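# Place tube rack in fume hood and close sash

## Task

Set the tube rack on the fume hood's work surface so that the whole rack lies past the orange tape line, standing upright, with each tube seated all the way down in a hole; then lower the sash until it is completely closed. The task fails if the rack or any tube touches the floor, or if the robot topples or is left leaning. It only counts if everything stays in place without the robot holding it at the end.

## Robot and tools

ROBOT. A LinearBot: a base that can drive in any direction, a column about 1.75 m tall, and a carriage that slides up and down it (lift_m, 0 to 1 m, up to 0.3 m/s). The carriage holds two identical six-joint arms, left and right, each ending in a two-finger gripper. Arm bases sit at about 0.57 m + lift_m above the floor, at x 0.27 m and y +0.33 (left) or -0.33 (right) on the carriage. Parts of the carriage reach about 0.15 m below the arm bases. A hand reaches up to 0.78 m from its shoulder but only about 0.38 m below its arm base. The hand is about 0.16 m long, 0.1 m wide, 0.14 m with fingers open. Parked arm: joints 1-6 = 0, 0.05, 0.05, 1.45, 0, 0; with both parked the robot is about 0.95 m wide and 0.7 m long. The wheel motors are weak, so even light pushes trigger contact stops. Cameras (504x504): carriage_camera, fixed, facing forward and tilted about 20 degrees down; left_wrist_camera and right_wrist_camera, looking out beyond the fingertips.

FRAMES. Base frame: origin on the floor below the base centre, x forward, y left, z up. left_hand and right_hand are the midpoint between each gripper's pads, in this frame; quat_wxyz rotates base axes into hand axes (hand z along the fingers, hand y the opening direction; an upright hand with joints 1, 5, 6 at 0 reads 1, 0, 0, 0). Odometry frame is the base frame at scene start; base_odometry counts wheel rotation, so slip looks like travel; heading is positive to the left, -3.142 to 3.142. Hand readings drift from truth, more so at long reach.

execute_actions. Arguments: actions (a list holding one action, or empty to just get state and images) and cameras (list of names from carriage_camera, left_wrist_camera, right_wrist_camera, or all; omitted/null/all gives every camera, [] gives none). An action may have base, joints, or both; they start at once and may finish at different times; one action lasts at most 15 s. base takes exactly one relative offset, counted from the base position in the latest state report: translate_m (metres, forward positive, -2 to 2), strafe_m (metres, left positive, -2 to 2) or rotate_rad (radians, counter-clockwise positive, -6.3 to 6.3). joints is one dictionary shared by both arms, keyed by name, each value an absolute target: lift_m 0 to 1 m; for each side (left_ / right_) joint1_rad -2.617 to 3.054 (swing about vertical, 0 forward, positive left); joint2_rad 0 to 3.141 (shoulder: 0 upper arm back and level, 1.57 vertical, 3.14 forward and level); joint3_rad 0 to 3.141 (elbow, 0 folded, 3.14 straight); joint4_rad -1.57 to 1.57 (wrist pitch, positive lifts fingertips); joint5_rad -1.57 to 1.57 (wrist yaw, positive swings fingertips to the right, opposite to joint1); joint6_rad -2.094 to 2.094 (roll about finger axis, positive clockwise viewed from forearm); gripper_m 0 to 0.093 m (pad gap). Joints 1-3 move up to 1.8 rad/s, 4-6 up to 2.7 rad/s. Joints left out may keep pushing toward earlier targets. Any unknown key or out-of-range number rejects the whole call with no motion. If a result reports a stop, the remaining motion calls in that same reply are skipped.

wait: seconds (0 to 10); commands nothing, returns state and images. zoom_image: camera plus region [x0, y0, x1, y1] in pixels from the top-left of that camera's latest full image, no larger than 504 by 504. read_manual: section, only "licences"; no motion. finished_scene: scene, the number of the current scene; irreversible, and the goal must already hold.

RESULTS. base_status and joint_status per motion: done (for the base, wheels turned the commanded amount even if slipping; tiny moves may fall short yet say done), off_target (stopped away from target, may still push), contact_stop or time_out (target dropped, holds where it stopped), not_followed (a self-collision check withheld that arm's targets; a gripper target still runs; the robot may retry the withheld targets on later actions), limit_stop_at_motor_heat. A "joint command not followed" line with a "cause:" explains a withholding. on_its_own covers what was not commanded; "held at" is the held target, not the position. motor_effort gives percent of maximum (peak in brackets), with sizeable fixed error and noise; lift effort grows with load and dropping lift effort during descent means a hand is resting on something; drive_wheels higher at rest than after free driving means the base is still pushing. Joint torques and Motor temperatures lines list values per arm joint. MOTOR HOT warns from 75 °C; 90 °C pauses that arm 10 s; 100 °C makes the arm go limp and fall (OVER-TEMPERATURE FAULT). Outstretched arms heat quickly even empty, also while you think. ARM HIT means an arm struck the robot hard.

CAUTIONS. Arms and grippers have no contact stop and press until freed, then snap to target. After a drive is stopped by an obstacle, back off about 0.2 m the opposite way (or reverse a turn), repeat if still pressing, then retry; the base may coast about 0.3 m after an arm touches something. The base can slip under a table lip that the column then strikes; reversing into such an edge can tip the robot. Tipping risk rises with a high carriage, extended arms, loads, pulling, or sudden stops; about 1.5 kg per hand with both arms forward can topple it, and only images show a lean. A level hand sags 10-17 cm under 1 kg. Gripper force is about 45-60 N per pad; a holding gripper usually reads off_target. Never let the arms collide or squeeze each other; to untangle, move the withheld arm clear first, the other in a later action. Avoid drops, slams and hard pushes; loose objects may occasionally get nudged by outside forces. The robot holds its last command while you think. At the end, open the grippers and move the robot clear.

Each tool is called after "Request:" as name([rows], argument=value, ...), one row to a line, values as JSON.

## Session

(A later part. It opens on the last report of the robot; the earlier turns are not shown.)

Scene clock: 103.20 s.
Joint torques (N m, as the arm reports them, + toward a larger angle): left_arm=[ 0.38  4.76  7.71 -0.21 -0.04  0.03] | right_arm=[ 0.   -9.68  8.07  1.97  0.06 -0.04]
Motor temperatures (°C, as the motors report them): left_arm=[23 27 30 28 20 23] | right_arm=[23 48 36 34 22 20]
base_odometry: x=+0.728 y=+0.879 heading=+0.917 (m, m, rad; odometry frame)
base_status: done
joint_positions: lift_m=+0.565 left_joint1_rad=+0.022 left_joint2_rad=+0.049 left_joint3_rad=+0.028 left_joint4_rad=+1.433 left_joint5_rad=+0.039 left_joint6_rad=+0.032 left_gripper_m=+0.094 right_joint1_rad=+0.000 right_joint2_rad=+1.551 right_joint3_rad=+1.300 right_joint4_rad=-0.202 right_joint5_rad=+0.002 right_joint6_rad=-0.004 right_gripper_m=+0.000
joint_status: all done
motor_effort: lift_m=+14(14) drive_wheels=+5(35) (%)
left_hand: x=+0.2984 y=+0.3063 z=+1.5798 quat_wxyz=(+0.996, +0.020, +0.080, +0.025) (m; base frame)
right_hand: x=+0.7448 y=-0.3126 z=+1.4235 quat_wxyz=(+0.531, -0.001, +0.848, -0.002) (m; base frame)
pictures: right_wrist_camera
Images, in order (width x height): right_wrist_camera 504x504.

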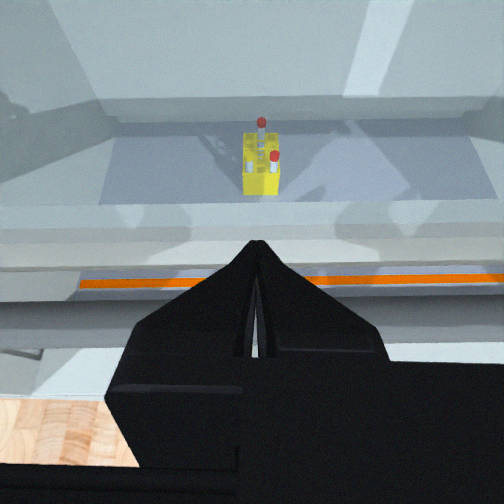

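Request:
execute_actions([
  {"joints": {"lift_m": 0.54}},
], cameras=[])

Request:
execute_actions([
  {"joints": {"right_joint2_rad": 1.66, "right_joint3_rad": 1.18, "right_joint4_rad": -0.62}},
], cameras=["carriage_camera", "right_wrist_camera"])

Scene clock: 113.67 s.
Joint torques (N m, as the arm reports them, + toward a larger angle): left_arm=[ 0.35  4.94  7.56 -0.22 -0.04  0.03] | right_arm=[-0.14 -9.79  8.05  1.99  0.05 -0.02]
Motor temperatures (°C, as the motors report them): left_arm=[23 27 31 27 20 23] | right_arm=[23 44 36 35 22 20]
base_odometry: x=+0.728 y=+0.879 heading=+0.917 (m, m, rad; odometry frame)
base_status: not commanded
joint_positions: lift_m=+0.540 left_joint1_rad=+0.022 left_joint2_rad=+0.049 left_joint3_rad=+0.028 left_joint4_rad=+1.433 left_joint5_rad=+0.039 left_joint6_rad=+0.032 left_gripper_m=+0.094 right_joint1_rad=+0.000 right_joint2_rad=+1.552 right_joint3_rad=+1.300 right_joint4_rad=-0.203 right_joint5_rad=+0.002 right_joint6_rad=-0.004 right_gripper_m=+0.000
joint_status: all done
motor_effort: lift_m=+14(14) drive_wheels=-1(5) (%)
left_hand: x=+0.2984 y=+0.3063 z=+1.5548 quat_wxyz=(+0.996, +0.020, +0.080, +0.025) (m; base frame)
right_hand: x=+0.7449 y=-0.3126 z=+1.3977 quat_wxyz=(+0.530, -0.001, +0.848, -0.002) (m; base frame)
pictures: none
No camera images: the call's "cameras" was empty. Leave "cameras" out to get every camera's image.

Scene clock: 114.70 s.
Joint torques (N m, as the arm reports them, + toward a larger angle): left_arm=[ 0.34  4.77  7.6  -0.21 -0.05  0.03] | right_arm=[-0.15 -0.7   0.5  -2.26  0.02 -0.08]
Motor temperatures (°C, as the motors report them): left_arm=[23 27 31 27 20 23] | right_arm=[23 44 36 35 22 20]
base_odometry: x=+0.728 y=+0.879 heading=+0.917 (m, m, rad; odometry frame)
base_status: not commanded
joint_positions: lift_m=+0.540 left_joint1_rad=+0.022 left_joint2_rad=+0.049 left_joint3_rad=+0.028 left_joint4_rad=+1.433 left_joint5_rad=+0.039 left_joint6_rad=+0.032 left_gripper_m=+0.094 right_joint1_rad=+0.000 right_joint2_rad=+1.561 right_joint3_rad=+1.281 right_joint4_rad=-0.205 right_joint5_rad=+0.002 right_joint6_rad=-0.002 right_gripper_m=+0.000
joint_status: right_joint2_rad off_target (ended at +1.561, target +1.660); right_joint3_rad off_target (ended at +1.281, target +1.180); right_joint4_rad off_target (ended at -0.205, target -0.620)
motor_effort: lift_m=+14(14) drive_wheels=+3(3) (%)
left_hand: x=+0.2984 y=+0.3063 z=+1.5548 quat_wxyz=(+0.996, +0.020, +0.080, +0.025) (m; base frame)
right_hand: x=+0.7437 y=-0.3126 z=+1.3835 quat_wxyz=(+0.516, +0.000, +0.856, -0.001) (m; base frame)
pictures: carriage_camera, right_wrist_camera
Images, in order (width x height): carriage_camera 504x504, right_wrist_camera 504x504.

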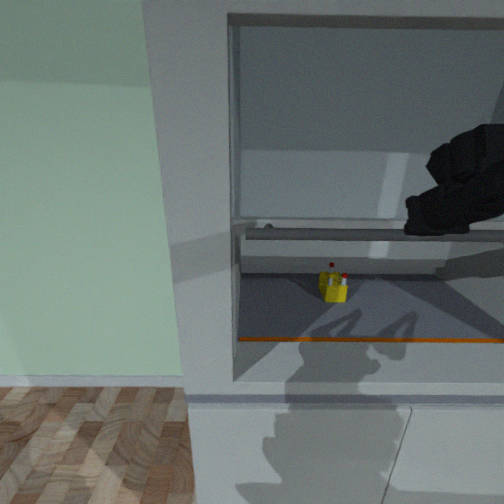

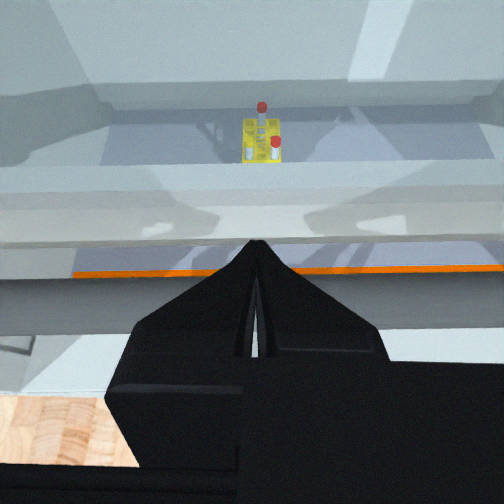

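Request:
execute_actions(actions=[])

Scene clock: 120.30 s.
Joint torques (N m, as the arm reports them, + toward a larger angle): left_arm=[ 0.36  4.8   7.65 -0.21 -0.04  0.03] | right_arm=[-0.22 -0.74  0.58 -2.25  0.04 -0.04]
Motor temperatures (°C, as the motors report them): left_arm=[23 27 31 27 20 23] | right_arm=[23 41 35 36 22 20]
base_odometry: x=+0.728 y=+0.879 heading=+0.917 (m, m, rad; odometry frame)
base_status: not commanded
joint_positions: lift_m=+0.540 left_joint1_rad=+0.022 left_joint2_rad=+0.049 left_joint3_rad=+0.028 left_joint4_rad=+1.433 left_joint5_rad=+0.039 left_joint6_rad=+0.032 left_gripper_m=+0.094 right_joint1_rad=+0.000 right_joint2_rad=+1.561 right_joint3_rad=+1.281 right_joint4_rad=-0.205 right_joint5_rad=+0.002 right_joint6_rad=-0.002 right_gripper_m=+0.000
joint_status: right_joint2_rad off_target (ended at +1.561, target +1.660); right_joint3_rad off_target (ended at +1.281, target +1.180); right_joint4_rad off_target (ended at -0.205, target -0.620)
motor_effort: lift_m=+14(14) drive_wheels=+3(3) (%)
left_hand: x=+0.2984 y=+0.3063 z=+1.5548 quat_wxyz=(+0.996, +0.020, +0.080, +0.025) (m; base frame)
right_hand: x=+0.7437 y=-0.3126 z=+1.3835 quat_wxyz=(+0.516, +0.000, +0.856, -0.001) (m; base frame)
pictures: carriage_camera, left_wrist_camera, right_wrist_camera
Images, in order (width x height): carriage_camera 504x504, left_wrist_camera 504x504, right_wrist_camera 504x504.

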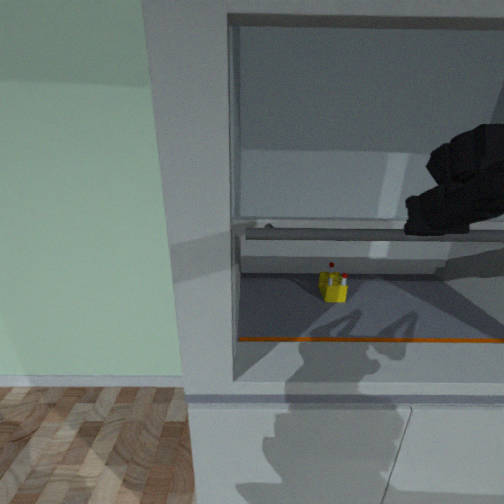

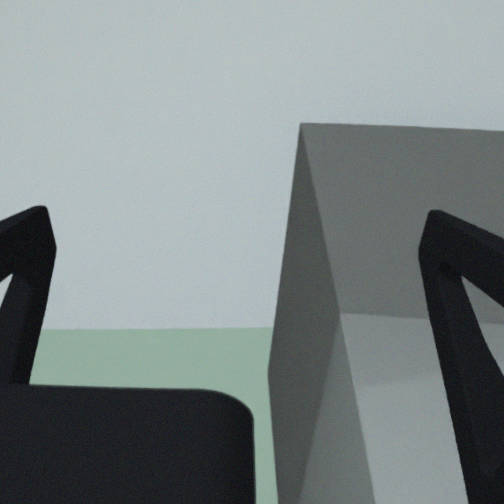

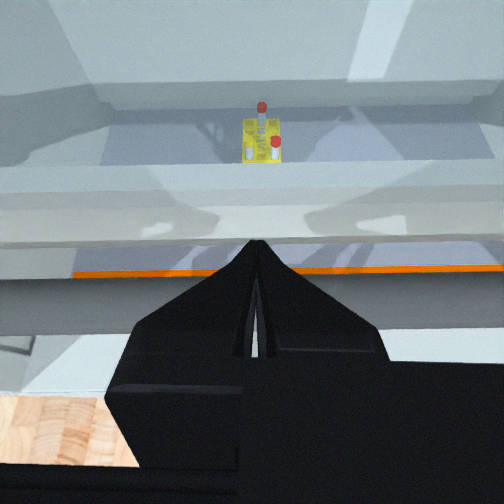

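Request:
zoom_image(camera="carriage_camera", region=[290, 240, 380, 320])

Request:
zoom_image(camera="right_wrist_camera", region=[210, 80, 310, 180])

Region (290, 240, 380, 320) of carriage_camera's 504x504 image, scaled by 5.600, with more detail than that image has.

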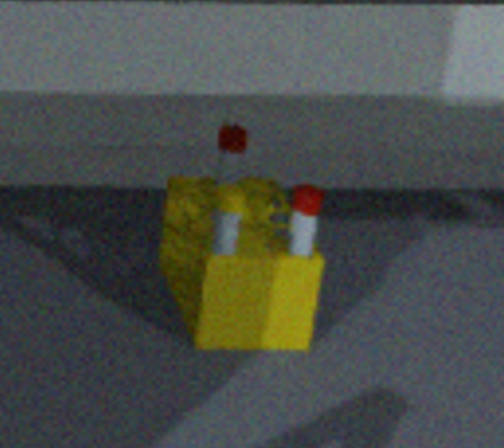

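Region (210, 80, 310, 180) of right_wrist_camera's 504x504 image, scaled by 5.040, with more detail than that image has.

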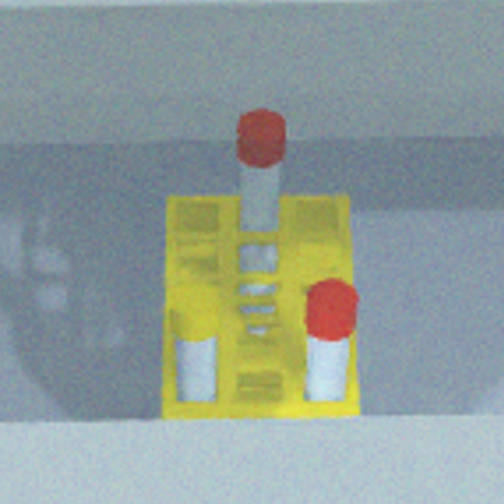

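Request:
execute_actions([
  {"joints": {"right_joint2_rad": 1.72, "right_joint3_rad": 1.11, "right_joint4_rad": -0.85, "lift_m": 0.46}},
], cameras=["carriage_camera", "right_wrist_camera"])

Scene clock: 125.30 s.
Joint torques (N m, as the arm reports them, + toward a larger angle): left_arm=[ 0.36  4.79  7.66 -0.21 -0.05  0.03] | right_arm=[-0.24  1.12 -4.63 -3.73  0.06 -0.11]
Motor temperatures (°C, as the motors report them): left_arm=[23 27 31 27 20 23] | right_arm=[23 39 34 38 22 20]
base_odometry: x=+0.728 y=+0.879 heading=+0.917 (m, m, rad; odometry frame)
base_status: not commanded
joint_positions: lift_m=+0.461 left_joint1_rad=+0.022 left_joint2_rad=+0.049 left_joint3_rad=+0.028 left_joint4_rad=+1.433 left_joint5_rad=+0.039 left_joint6_rad=+0.032 left_gripper_m=+0.094 right_joint1_rad=+0.000 right_joint2_rad=+1.597 right_joint3_rad=+1.273 right_joint4_rad=-0.295 right_joint5_rad=+0.002 right_joint6_rad=+0.001 right_gripper_m=+0.000
joint_status: right_joint2_rad off_target (ended at +1.598, target +1.720); right_joint3_rad off_target (ended at +1.273, target +1.110); right_joint4_rad off_target (ended at -0.295, target -0.850); the others done
motor_effort: lift_m=+11(11) drive_wheels=+4(9) (%)
left_hand: x=+0.2984 y=+0.3063 z=+1.4753 quat_wxyz=(+0.996, +0.020, +0.080, +0.025) (m; base frame)
right_hand: x=+0.7353 y=-0.3125 z=+1.2649 quat_wxyz=(+0.458, +0.001, +0.889, +0.000) (m; base frame)
pictures: carriage_camera, right_wrist_camera
Images, in order (width x height): carriage_camera 504x504, right_wrist_camera 504x504.

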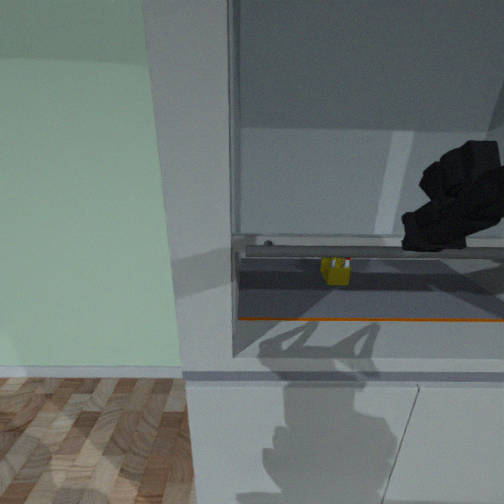

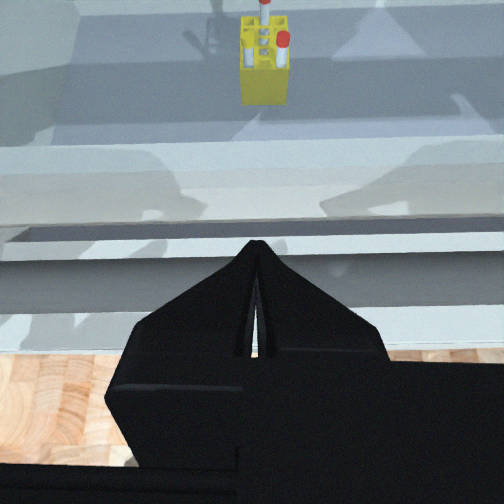

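Request:
execute_actions([
  {"joints": {"lift_m": 0.33}},
], cameras=["carriage_camera", "right_wrist_camera"])

Scene clock: 129.30 s.
Joint torques (N m, as the arm reports them, + toward a larger angle): left_arm=[ 0.35  4.79  7.64 -0.2  -0.05  0.03] | right_arm=[ -0.07 -10.58   7.71   0.35   0.08  -0.11]
Motor temperatures (°C, as the motors report them): left_arm=[23 27 31 27 20 23] | right_arm=[23 38 34 41 22 20]
base_odometry: x=+0.728 y=+0.879 heading=+0.917 (m, m, rad; odometry frame)
base_status: not commanded
joint_positions: lift_m=+0.330 left_joint1_rad=+0.022 left_joint2_rad=+0.049 left_joint3_rad=+0.028 left_joint4_rad=+1.433 left_joint5_rad=+0.039 left_joint6_rad=+0.032 left_gripper_m=+0.094 right_joint1_rad=+0.000 right_joint2_rad=+1.734 right_joint3_rad=+1.102 right_joint4_rad=-0.833 right_joint5_rad=+0.000 right_joint6_rad=+0.001 right_gripper_m=+0.000
joint_status: all done
on_its_own: right_joint2_rad moved +0.137 to your old target +1.720; right_joint3_rad moved -0.171 to your old target +1.110; right_joint4_rad moved -0.538 to your old target -0.850
motor_effort: lift_m=+14(13) drive_wheels=+1(4) (%)
left_hand: x=+0.2984 y=+0.3063 z=+1.3448 quat_wxyz=(+0.996, +0.020, +0.080, +0.025) (m; base frame)
right_hand: x=+0.5786 y=-0.3121 z=+0.9541 quat_wxyz=(+0.053, +0.001, +0.999, +0.000) (m; base frame)
pictures: carriage_camera, right_wrist_camera
Images, in order (width x height): carriage_camera 504x504, right_wrist_camera 504x504.

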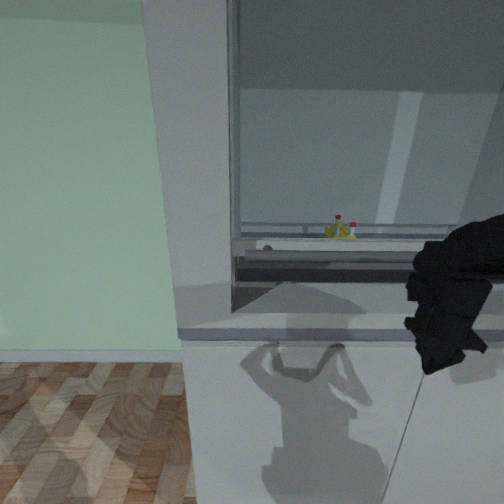

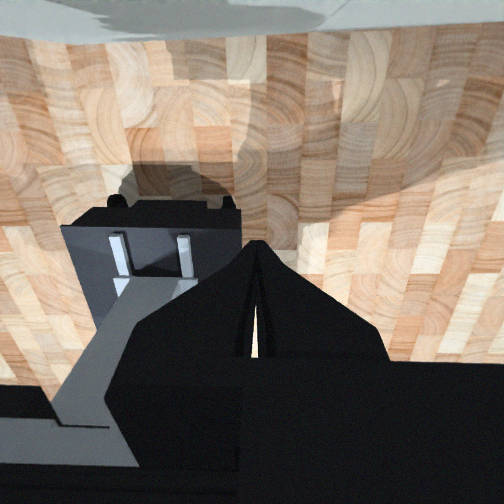

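Request:
zoom_image(camera="carriage_camera", region=[220, 200, 420, 340])

Region (220, 200, 420, 340) of carriage_camera's 504x504 image, scaled by 2.520, with more detail than that image has; it fills the top 353 rows of this view, and the rest is white.

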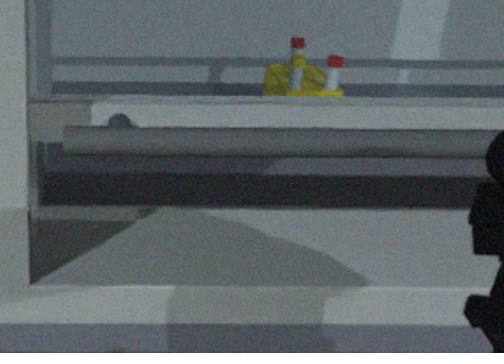

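Request:
execute_actions([
  {"joints": {"right_joint2_rad": 1.2, "right_joint3_rad": 1.0, "right_joint4_rad": -0.1}},
], cameras=[])

Request:
execute_actions([
  {"joints": {"right_joint2_rad": 1.56, "right_joint3_rad": 1.29, "right_joint4_rad": -0.05, "lift_m": 0.29}},
], cameras=["carriage_camera", "right_wrist_camera"])

Scene clock: 154.93 s.
Joint torques (N m, as the arm reports them, + toward a larger angle): left_arm=[ 0.36  4.8   7.66 -0.21 -0.05  0.03] | right_arm=[-0.25 -5.78  8.07  2.05  0.07 -0.11]
Motor temperatures (°C, as the motors report them): left_arm=[23 27 31 27 20 23] | right_arm=[23 39 35 32 22 20]
base_odometry: x=+0.728 y=+0.879 heading=+0.917 (m, m, rad; odometry frame)
base_status: not commanded
joint_positions: lift_m=+0.330 left_joint1_rad=+0.022 left_joint2_rad=+0.049 left_joint3_rad=+0.028 left_joint4_rad=+1.433 left_joint5_rad=+0.039 left_joint6_rad=+0.032 left_gripper_m=+0.094 right_joint1_rad=+0.000 right_joint2_rad=+1.201 right_joint3_rad=+1.009 right_joint4_rad=-0.103 right_joint5_rad=+0.000 right_joint6_rad=+0.001 right_gripper_m=+0.000
joint_status: all done
motor_effort: lift_m=+14(14) drive_wheels=+1(2) (%)
left_hand: x=+0.2984 y=+0.3063 z=+1.3448 quat_wxyz=(+0.996, +0.020, +0.080, +0.025) (m; base frame)
right_hand: x=+0.6686 y=-0.3121 z=+1.2214 quat_wxyz=(+0.596, +0.001, +0.803, +0.000) (m; base frame)
pictures: none
No camera images: the call's "cameras" was empty. Leave "cameras" out to get every camera's image.

Scene clock: 155.90 s.
Joint torques (N m, as the arm reports them, + toward a larger angle): left_arm=[ 0.36  4.78  7.6  -0.19 -0.04  0.04] | right_arm=[-0.07 -9.42 11.13  2.01  0.05 -0.1 ]
Motor temperatures (°C, as the motors report them): left_arm=[23 27 31 27 20 23] | right_arm=[23 39 35 32 22 20]
base_odometry: x=+0.728 y=+0.879 heading=+0.917 (m, m, rad; odometry frame)
base_status: not commanded
joint_positions: lift_m=+0.290 left_joint1_rad=+0.022 left_joint2_rad=+0.049 left_joint3_rad=+0.028 left_joint4_rad=+1.433 left_joint5_rad=+0.039 left_joint6_rad=+0.032 left_gripper_m=+0.094 right_joint1_rad=+0.000 right_joint2_rad=+1.556 right_joint3_rad=+1.265 right_joint4_rad=-0.054 right_joint5_rad=+0.000 right_joint6_rad=+0.001 right_gripper_m=+0.000
joint_status: all done
motor_effort: lift_m=+14(14) drive_wheels=+1(1) (%)
left_hand: x=+0.2983 y=+0.3063 z=+1.3048 quat_wxyz=(+0.996, +0.020, +0.079, +0.025) (m; base frame)
right_hand: x=+0.7561 y=-0.3122 z=+1.1627 quat_wxyz=(+0.575, +0.001, +0.818, +0.000) (m; base frame)
pictures: carriage_camera, right_wrist_camera
Images, in order (width x height): carriage_camera 504x504, right_wrist_camera 504x504.

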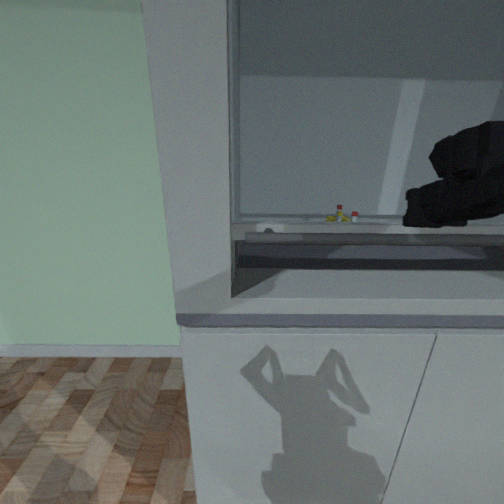

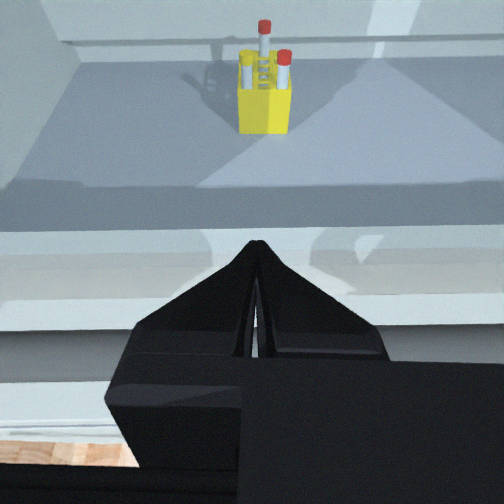

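Request:
execute_actions([
  {"joints": {"lift_m": 0.245}},
], cameras=["right_wrist_camera"])

Scene clock: 157.70 s.
Joint torques (N m, as the arm reports them, + toward a larger angle): left_arm=[ 0.37  4.78  7.75 -0.19 -0.05  0.03] | right_arm=[ 0.02 -9.12  9.81  1.75  0.04 -0.15]
Motor temperatures (°C, as the motors report them): left_arm=[23 27 31 26 20 23] | right_arm=[23 39 35 33 22 20]
base_odometry: x=+0.728 y=+0.878 heading=+0.917 (m, m, rad; odometry frame)
base_status: not commanded
joint_positions: lift_m=+0.245 left_joint1_rad=+0.022 left_joint2_rad=+0.049 left_joint3_rad=+0.028 left_joint4_rad=+1.433 left_joint5_rad=+0.039 left_joint6_rad=+0.032 left_gripper_m=+0.094 right_joint1_rad=+0.000 right_joint2_rad=+1.555 right_joint3_rad=+1.281 right_joint4_rad=-0.021 right_joint5_rad=+0.000 right_joint6_rad=+0.001 right_gripper_m=+0.000
joint_status: all done
motor_effort: lift_m=+13(15) drive_wheels=+0(1) (%)
left_hand: x=+0.2983 y=+0.3063 z=+1.2599 quat_wxyz=(+0.996, +0.020, +0.079, +0.025) (m; base frame)
right_hand: x=+0.7598 y=-0.3123 z=+1.1334 quat_wxyz=(+0.595, +0.001, +0.803, +0.000) (m; base frame)
pictures: right_wrist_camera
Images, in order (width x height): right_wrist_camera 504x504.

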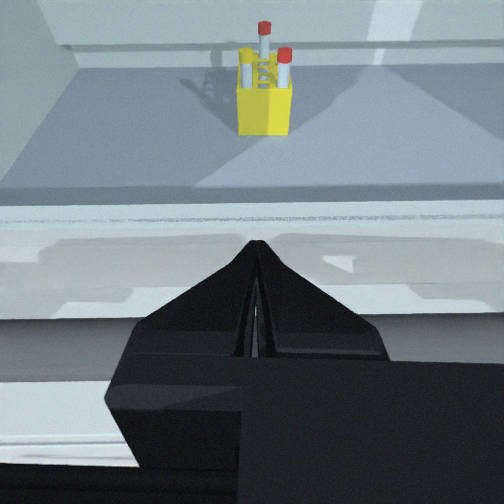

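Request:
execute_actions([
  {"joints": {"right_joint2_rad": 1.66, "right_joint3_rad": 1.15, "right_joint4_rad": -0.5, "lift_m": 0.215}},
], cameras=["right_wrist_camera"])

Scene clock: 160.00 s.
Joint torques (N m, as the arm reports them, + toward a larger angle): left_arm=[ 0.35  4.79  7.66 -0.22 -0.04  0.03] | right_arm=[-0.23  1.92 -2.03 -3.25  0.06 -0.03]
Motor temperatures (°C, as the motors report them): left_arm=[23 27 31 26 20 23] | right_arm=[23 39 35 34 22 20]
base_odometry: x=+0.728 y=+0.878 heading=+0.917 (m, m, rad; odometry frame)
base_status: not commanded
joint_positions: lift_m=+0.216 left_joint1_rad=+0.022 left_joint2_rad=+0.049 left_joint3_rad=+0.028 left_joint4_rad=+1.433 left_joint5_rad=+0.039 left_joint6_rad=+0.032 left_gripper_m=+0.094 right_joint1_rad=+0.000 right_joint2_rad=+1.534 right_joint3_rad=+1.281 right_joint4_rad=+0.022 right_joint5_rad=+0.000 right_joint6_rad=-0.002 right_gripper_m=+0.000
joint_status: right_joint2_rad off_target (ended at +1.534, target +1.660); right_joint3_rad off_target (ended at +1.281, target +1.150); right_joint4_rad off_target (ended at +0.022, target -0.500); the others done
motor_effort: lift_m=+11(11) drive_wheels=-2(1) (%)
left_hand: x=+0.2983 y=+0.3063 z=+1.2302 quat_wxyz=(+0.996, +0.020, +0.079, +0.025) (m; base frame)
right_hand: x=+0.7587 y=-0.3123 z=+1.1237 quat_wxyz=(+0.620, +0.000, +0.784, -0.001) (m; base frame)
pictures: right_wrist_camera
Images, in order (width x height): right_wrist_camera 504x504.

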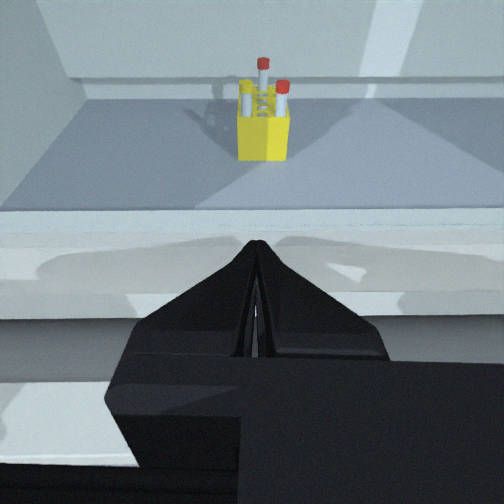

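Request:
execute_actions([
  {"joints": {"lift_m": 0.16}},
], cameras=["carriage_camera", "right_wrist_camera"])

Scene clock: 162.77 s.
Joint torques (N m, as the arm reports them, + toward a larger angle): left_arm=[ 0.36  4.79  7.65 -0.23 -0.05  0.03] | right_arm=[-0.17  4.91 -3.64 -3.01  0.06 -0.08]
Motor temperatures (°C, as the motors report them): left_arm=[23 27 31 26 20 23] | right_arm=[23 38 35 37 22 20]
base_odometry: x=+0.728 y=+0.878 heading=+0.917 (m, m, rad; odometry frame)
base_status: not commanded
joint_positions: lift_m=+0.161 left_joint1_rad=+0.022 left_joint2_rad=+0.049 left_joint3_rad=+0.028 left_joint4_rad=+1.434 left_joint5_rad=+0.039 left_joint6_rad=+0.032 left_gripper_m=+0.094 right_joint1_rad=+0.000 right_joint2_rad=+1.507 right_joint3_rad=+1.302 right_joint4_rad=+0.002 right_joint5_rad=+0.002 right_joint6_rad=-0.002 right_gripper_m=+0.000
joint_status: all done
motor_effort: lift_m=+11(12) drive_wheels=-1(2) (%)
left_hand: x=+0.2983 y=+0.3063 z=+1.1753 quat_wxyz=(+0.996, +0.020, +0.079, +0.025) (m; base frame)
right_hand: x=+0.7527 y=-0.3125 z=+1.0877 quat_wxyz=(+0.632, +0.000, +0.775, -0.001) (m; base frame)
pictures: carriage_camera, right_wrist_camera
Images, in order (width x height): carriage_camera 504x504, right_wrist_camera 504x504.

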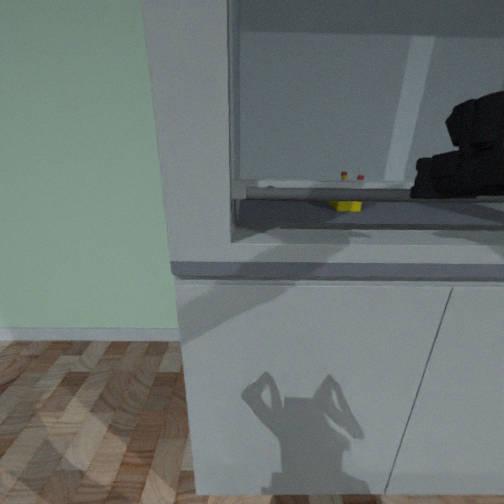

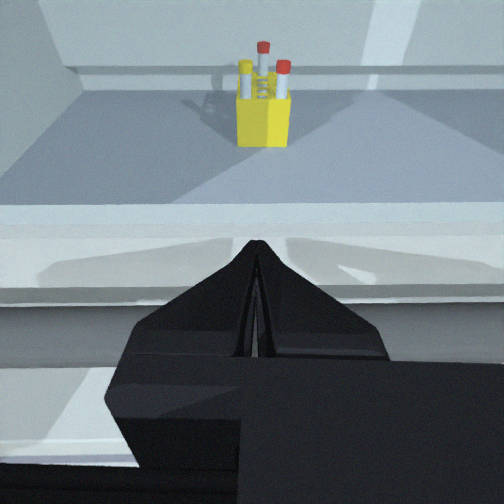

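Request:
execute_actions([
  {"joints": {"lift_m": 0.115, "right_joint2_rad": 1.69}},
], cameras=["carriage_camera", "right_wrist_camera"])

Scene clock: 166.17 s.
Joint torques (N m, as the arm reports them, + toward a larger angle): left_arm=[ 0.37  4.8   7.66 -0.22 -0.05  0.04] | right_arm=[-0.24  5.76 -4.37 -2.54  0.08 -0.07]
Motor temperatures (°C, as the motors report them): left_arm=[23 27 31 26 20 23] | right_arm=[23 37 35 39 22 20]
base_odometry: x=+0.728 y=+0.878 heading=+0.917 (m, m, rad; odometry frame)
base_status: not commanded
joint_positions: lift_m=+0.116 left_joint1_rad=+0.022 left_joint2_rad=+0.049 left_joint3_rad=+0.028 left_joint4_rad=+1.434 left_joint5_rad=+0.039 left_joint6_rad=+0.032 left_gripper_m=+0.094 right_joint1_rad=+0.000 right_joint2_rad=+1.524 right_joint3_rad=+1.310 right_joint4_rad=-0.048 right_joint5_rad=+0.000 right_joint6_rad=-0.001 right_gripper_m=+0.000
joint_status: right_joint2_rad off_target (ended at +1.524, target +1.690); the others done
on_its_own: right_joint4_rad moved -0.050 toward your old target -0.500
motor_effort: lift_m=+11(10) drive_wheels=-7(9) (%)
left_hand: x=+0.2983 y=+0.3063 z=+1.1303 quat_wxyz=(+0.996, +0.020, +0.079, +0.025) (m; base frame)
right_hand: x=+0.7541 y=-0.3123 z=+1.0265 quat_wxyz=(+0.609, +0.000, +0.793, -0.001) (m; base frame)
pictures: carriage_camera, right_wrist_camera
Images, in order (width x height): carriage_camera 504x504, right_wrist_camera 504x504.

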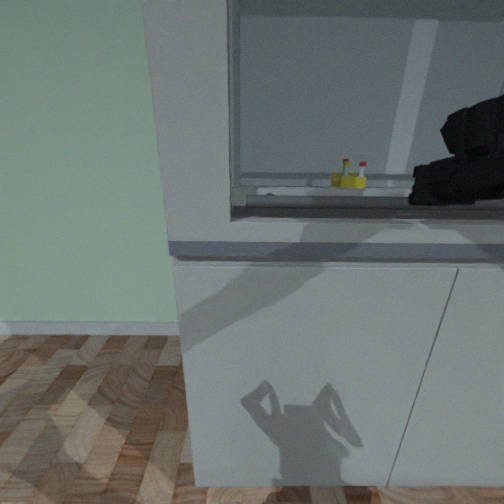

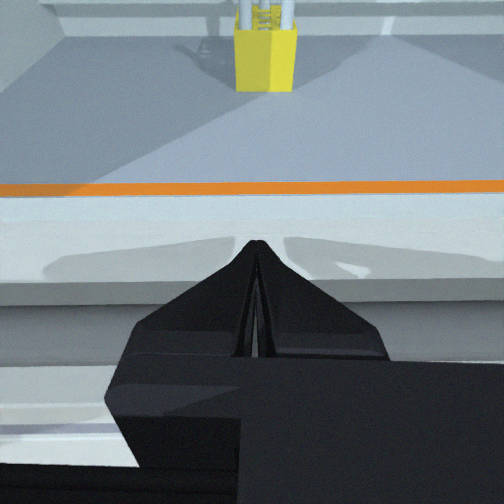

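Request:
execute_actions([
  {"joints": {"lift_m": 0.085}},
], cameras=["carriage_camera", "right_wrist_camera"])

Scene clock: 168.20 s.
Joint torques (N m, as the arm reports them, + toward a larger angle): left_arm=[ 0.37  4.77  7.67 -0.23 -0.05  0.04] | right_arm=[-0.07  6.7  -4.51 -2.81  0.08 -0.06]
Motor temperatures (°C, as the motors report them): left_arm=[23 27 31 26 20 23] | right_arm=[23 37 34 40 22 20]
base_odometry: x=+0.728 y=+0.878 heading=+0.917 (m, m, rad; odometry frame)
base_status: not commanded
joint_positions: lift_m=+0.086 left_joint1_rad=+0.022 left_joint2_rad=+0.049 left_joint3_rad=+0.028 left_joint4_rad=+1.434 left_joint5_rad=+0.038 left_joint6_rad=+0.032 left_gripper_m=+0.094 right_joint1_rad=+0.000 right_joint2_rad=+1.515 right_joint3_rad=+1.310 right_joint4_rad=-0.018 right_joint5_rad=+0.000 right_joint6_rad=-0.001 right_gripper_m=+0.000
joint_status: all done
motor_effort: lift_m=+11(11) drive_wheels=-7(7) (%)
left_hand: x=+0.2983 y=+0.3064 z=+1.1003 quat_wxyz=(+0.996, +0.019, +0.079, +0.025) (m; base frame)
right_hand: x=+0.7538 y=-0.3123 z=+1.0081 quat_wxyz=(+0.624, +0.000, +0.781, -0.001) (m; base frame)
pictures: carriage_camera, right_wrist_camera
Images, in order (width x height): carriage_camera 504x504, right_wrist_camera 504x504.

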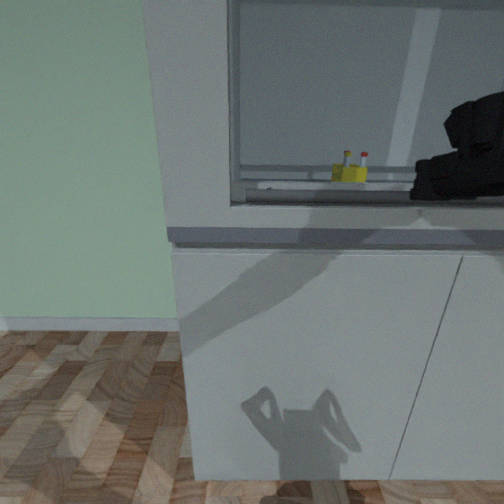

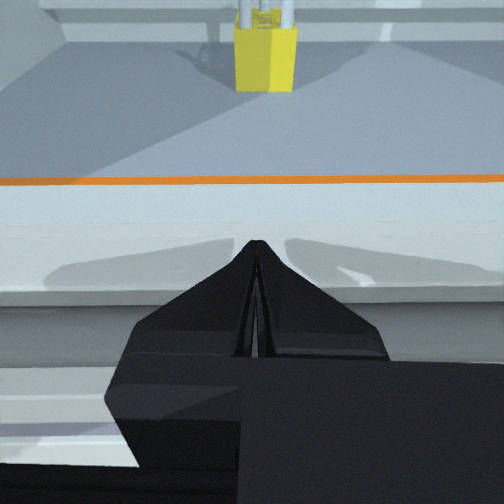

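Request:
execute_actions([
  {"joints": {"lift_m": 0.055}},
], cameras=["carriage_camera", "right_wrist_camera"])

Scene clock: 170.03 s.
Joint torques (N m, as the arm reports them, + toward a larger angle): left_arm=[ 0.36  4.81  7.67 -0.22 -0.04  0.03] | right_arm=[-0.22  8.38 -4.24 -3.7   0.11 -0.08]
Motor temperatures (°C, as the motors report them): left_arm=[23 27 31 26 20 23] | right_arm=[23 37 34 41 22 20]
base_odometry: x=+0.728 y=+0.878 heading=+0.917 (m, m, rad; odometry frame)
base_status: not commanded
joint_positions: lift_m=+0.056 left_joint1_rad=+0.022 left_joint2_rad=+0.049 left_joint3_rad=+0.028 left_joint4_rad=+1.433 left_joint5_rad=+0.038 left_joint6_rad=+0.032 left_gripper_m=+0.094 right_joint1_rad=+0.000 right_joint2_rad=+1.499 right_joint3_rad=+1.310 right_joint4_rad=+0.067 right_joint5_rad=+0.001 right_joint6_rad=-0.001 right_gripper_m=+0.000
joint_status: all done
motor_effort: lift_m=+10(10) drive_wheels=-7(7) (%)
left_hand: x=+0.2983 y=+0.3064 z=+1.0703 quat_wxyz=(+0.996, +0.019, +0.079, +0.025) (m; base frame)
right_hand: x=+0.7537 y=-0.3124 z=+1.0065 quat_wxyz=(+0.663, +0.000, +0.749, -0.001) (m; base frame)
pictures: carriage_camera, right_wrist_camera
Images, in order (width x height): carriage_camera 504x504, right_wrist_camera 504x504.

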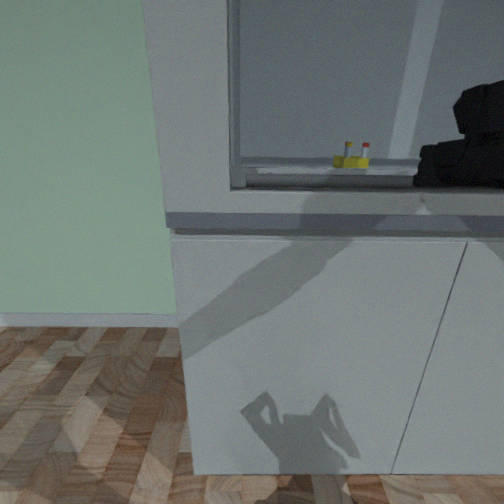

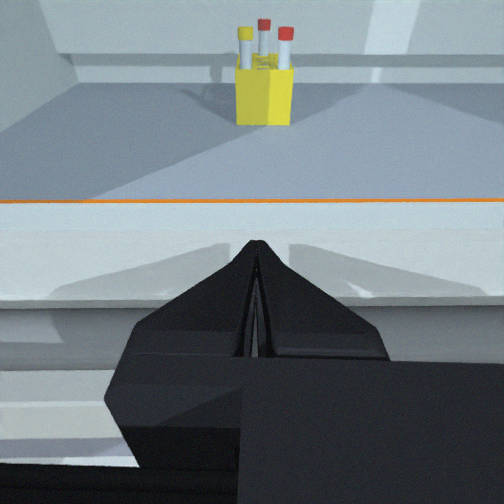

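Request:
zoom_image(camera="carriage_camera", region=[220, 140, 340, 220])

Region (220, 140, 340, 220) of carriage_camera's 504x504 image, scaled by 4.200, with more detail than that image has.

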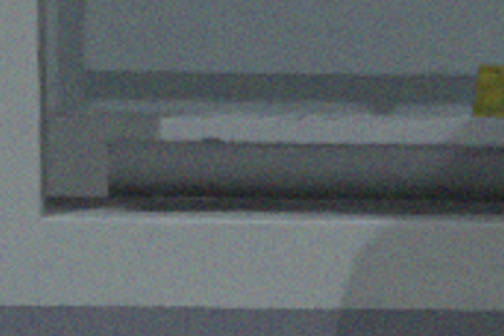

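Request:
execute_actions([
  {"joints": {"right_joint3_rad": 1.10, "right_joint4_rad": -0.68}},
], cameras=["right_wrist_camera"])

Scene clock: 173.60 s.
Joint torques (N m, as the arm reports them, + toward a larger angle): left_arm=[ 0.35  4.79  7.65 -0.23 -0.05  0.03] | right_arm=[-0.15  8.44 -7.63 -3.77  0.04 -0.12]
Motor temperatures (°C, as the motors report them): left_arm=[23 27 31 26 20 23] | right_arm=[23 37 34 44 22 20]
base_odometry: x=+0.728 y=+0.878 heading=+0.917 (m, m, rad; odometry frame)
base_status: not commanded
joint_positions: lift_m=+0.056 left_joint1_rad=+0.022 left_joint2_rad=+0.049 left_joint3_rad=+0.028 left_joint4_rad=+1.433 left_joint5_rad=+0.038 left_joint6_rad=+0.032 left_gripper_m=+0.094 right_joint1_rad=+0.000 right_joint2_rad=+1.497 right_joint3_rad=+1.299 right_joint4_rad=+0.087 right_joint5_rad=+0.001 right_joint6_rad=-0.001 right_gripper_m=+0.000
joint_status: right_joint3_rad off_target (ended at +1.298, target +1.100); right_joint4_rad off_target (ended at +0.087, target -0.680)
motor_effort: lift_m=+10(10) drive_wheels=-7(7) (%)
left_hand: x=+0.2983 y=+0.3064 z=+1.0703 quat_wxyz=(+0.996, +0.019, +0.079, +0.025) (m; base frame)
right_hand: x=+0.7536 y=-0.3124 z=+1.0065 quat_wxyz=(+0.667, +0.000, +0.745, -0.001) (m; base frame)
pictures: right_wrist_camera
Images, in order (width x height): right_wrist_camera 504x504.

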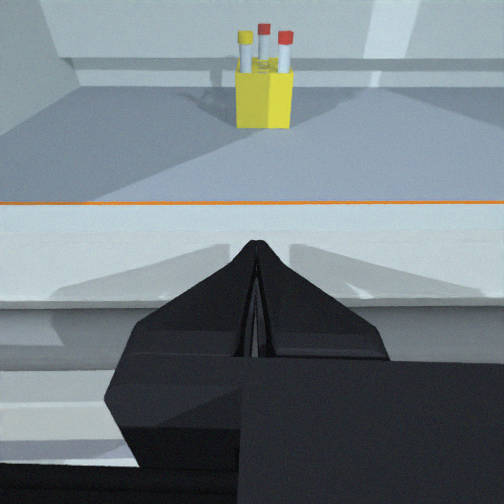

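Request:
execute_actions([
  {"joints": {"right_joint2_rad": 1.38, "right_joint3_rad": 1.30, "right_joint4_rad": 0.05}},
], cameras=[])

Request:
execute_actions([
  {"base": {"translate_m": -0.2}, "joints": {"right_joint2_rad": 0.05, "right_joint3_rad": 0.05, "right_joint4_rad": 1.45, "lift_m": 0.0}},
], cameras=["carriage_camera"])

Request:
zoom_image(camera="carriage_camera", region=[225, 110, 505, 200])

Scene clock: 178.00 s.
Joint torques (N m, as the arm reports them, + toward a larger angle): left_arm=[ 0.36  4.8   7.65 -0.22 -0.04  0.03] | right_arm=[-0.09 -8.79  6.61  2.    0.05 -0.08]
Motor temperatures (°C, as the motors report them): left_arm=[23 27 31 26 20 23] | right_arm=[23 37 34 47 22 20]
base_odometry: x=+0.728 y=+0.878 heading=+0.917 (m, m, rad; odometry frame)
base_status: not commanded
joint_positions: lift_m=+0.055 left_joint1_rad=+0.022 left_joint2_rad=+0.049 left_joint3_rad=+0.028 left_joint4_rad=+1.433 left_joint5_rad=+0.038 left_joint6_rad=+0.032 left_gripper_m=+0.094 right_joint1_rad=+0.000 right_joint2_rad=+1.394 right_joint3_rad=+1.325 right_joint4_rad=+0.049 right_joint5_rad=+0.001 right_joint6_rad=-0.001 right_gripper_m=+0.000
joint_status: all done
motor_effort: lift_m=+13(12) drive_wheels=-3(7) (%)
left_hand: x=+0.2983 y=+0.3064 z=+1.0700 quat_wxyz=(+0.996, +0.019, +0.079, +0.025) (m; base frame)
right_hand: x=+0.7248 y=-0.3124 z=+1.0575 quat_wxyz=(+0.700, +0.000, +0.714, -0.001) (m; base frame)
pictures: none
No camera images: the call's "cameras" was empty. Leave "cameras" out to get every camera's image.

Scene clock: 180.17 s.
Joint torques (N m, as the arm reports them, + toward a larger angle): left_arm=[ 0.36  4.69  7.83 -0.15 -0.05  0.03] | right_arm=[-0.18  3.5   4.46 -0.26  0.09 -0.06]
Motor temperatures (°C, as the motors report them): left_arm=[23 27 31 26 20 23] | right_arm=[23 36 34 45 22 20]
base_odometry: x=+0.607 y=+0.720 heading=+0.917 (m, m, rad; odometry frame)
base_status: done
joint_positions: lift_m=+0.002 left_joint1_rad=+0.022 left_joint2_rad=+0.049 left_joint3_rad=+0.028 left_joint4_rad=+1.433 left_joint5_rad=+0.038 left_joint6_rad=+0.032 left_gripper_m=+0.094 right_joint1_rad=+0.000 right_joint2_rad=+0.061 right_joint3_rad=+0.071 right_joint4_rad=+1.451 right_joint5_rad=+0.001 right_joint6_rad=-0.001 right_gripper_m=+0.000
joint_status: all done
joint sent to its limit — the command would take lift_m past its lower limit, so that joint was sent only as far as its limit.
motor_effort: lift_m=+14(14) drive_wheels=-3(35) (%)
left_hand: x=+0.2984 y=+0.3064 z=+1.0161 quat_wxyz=(+0.996, +0.019, +0.080, +0.025) (m; base frame)
right_hand: x=+0.2845 y=-0.3121 z=+1.0288 quat_wxyz=(+0.998, +0.000, +0.055, -0.001) (m; base frame)
pictures: carriage_camera
Images, in order (width x height): carriage_camera 504x504.

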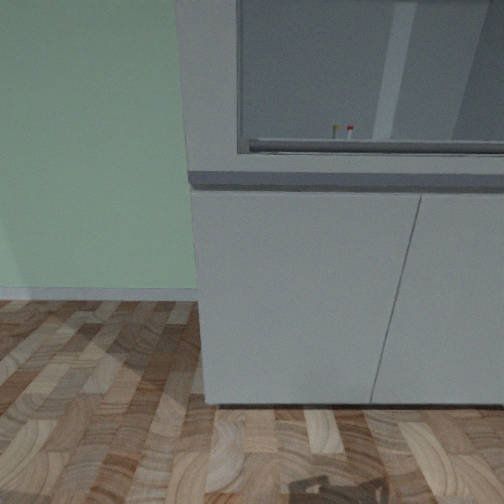

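Invalid region (225, 110, 505, 200): it reaches outside that camera's 504x504 image.

Request:
zoom_image(camera="carriage_camera", region=[230, 115, 370, 185])

Region (230, 115, 370, 185) of carriage_camera's 504x504 image, scaled by 3.600, with more detail than that image has.

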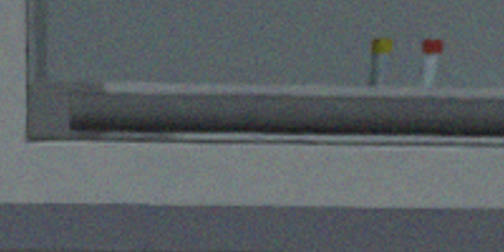

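The sash is resting on the sill, so I'm ending the scene.

Request:
finished_scene(scene=2)

The scene is finished: the task was done.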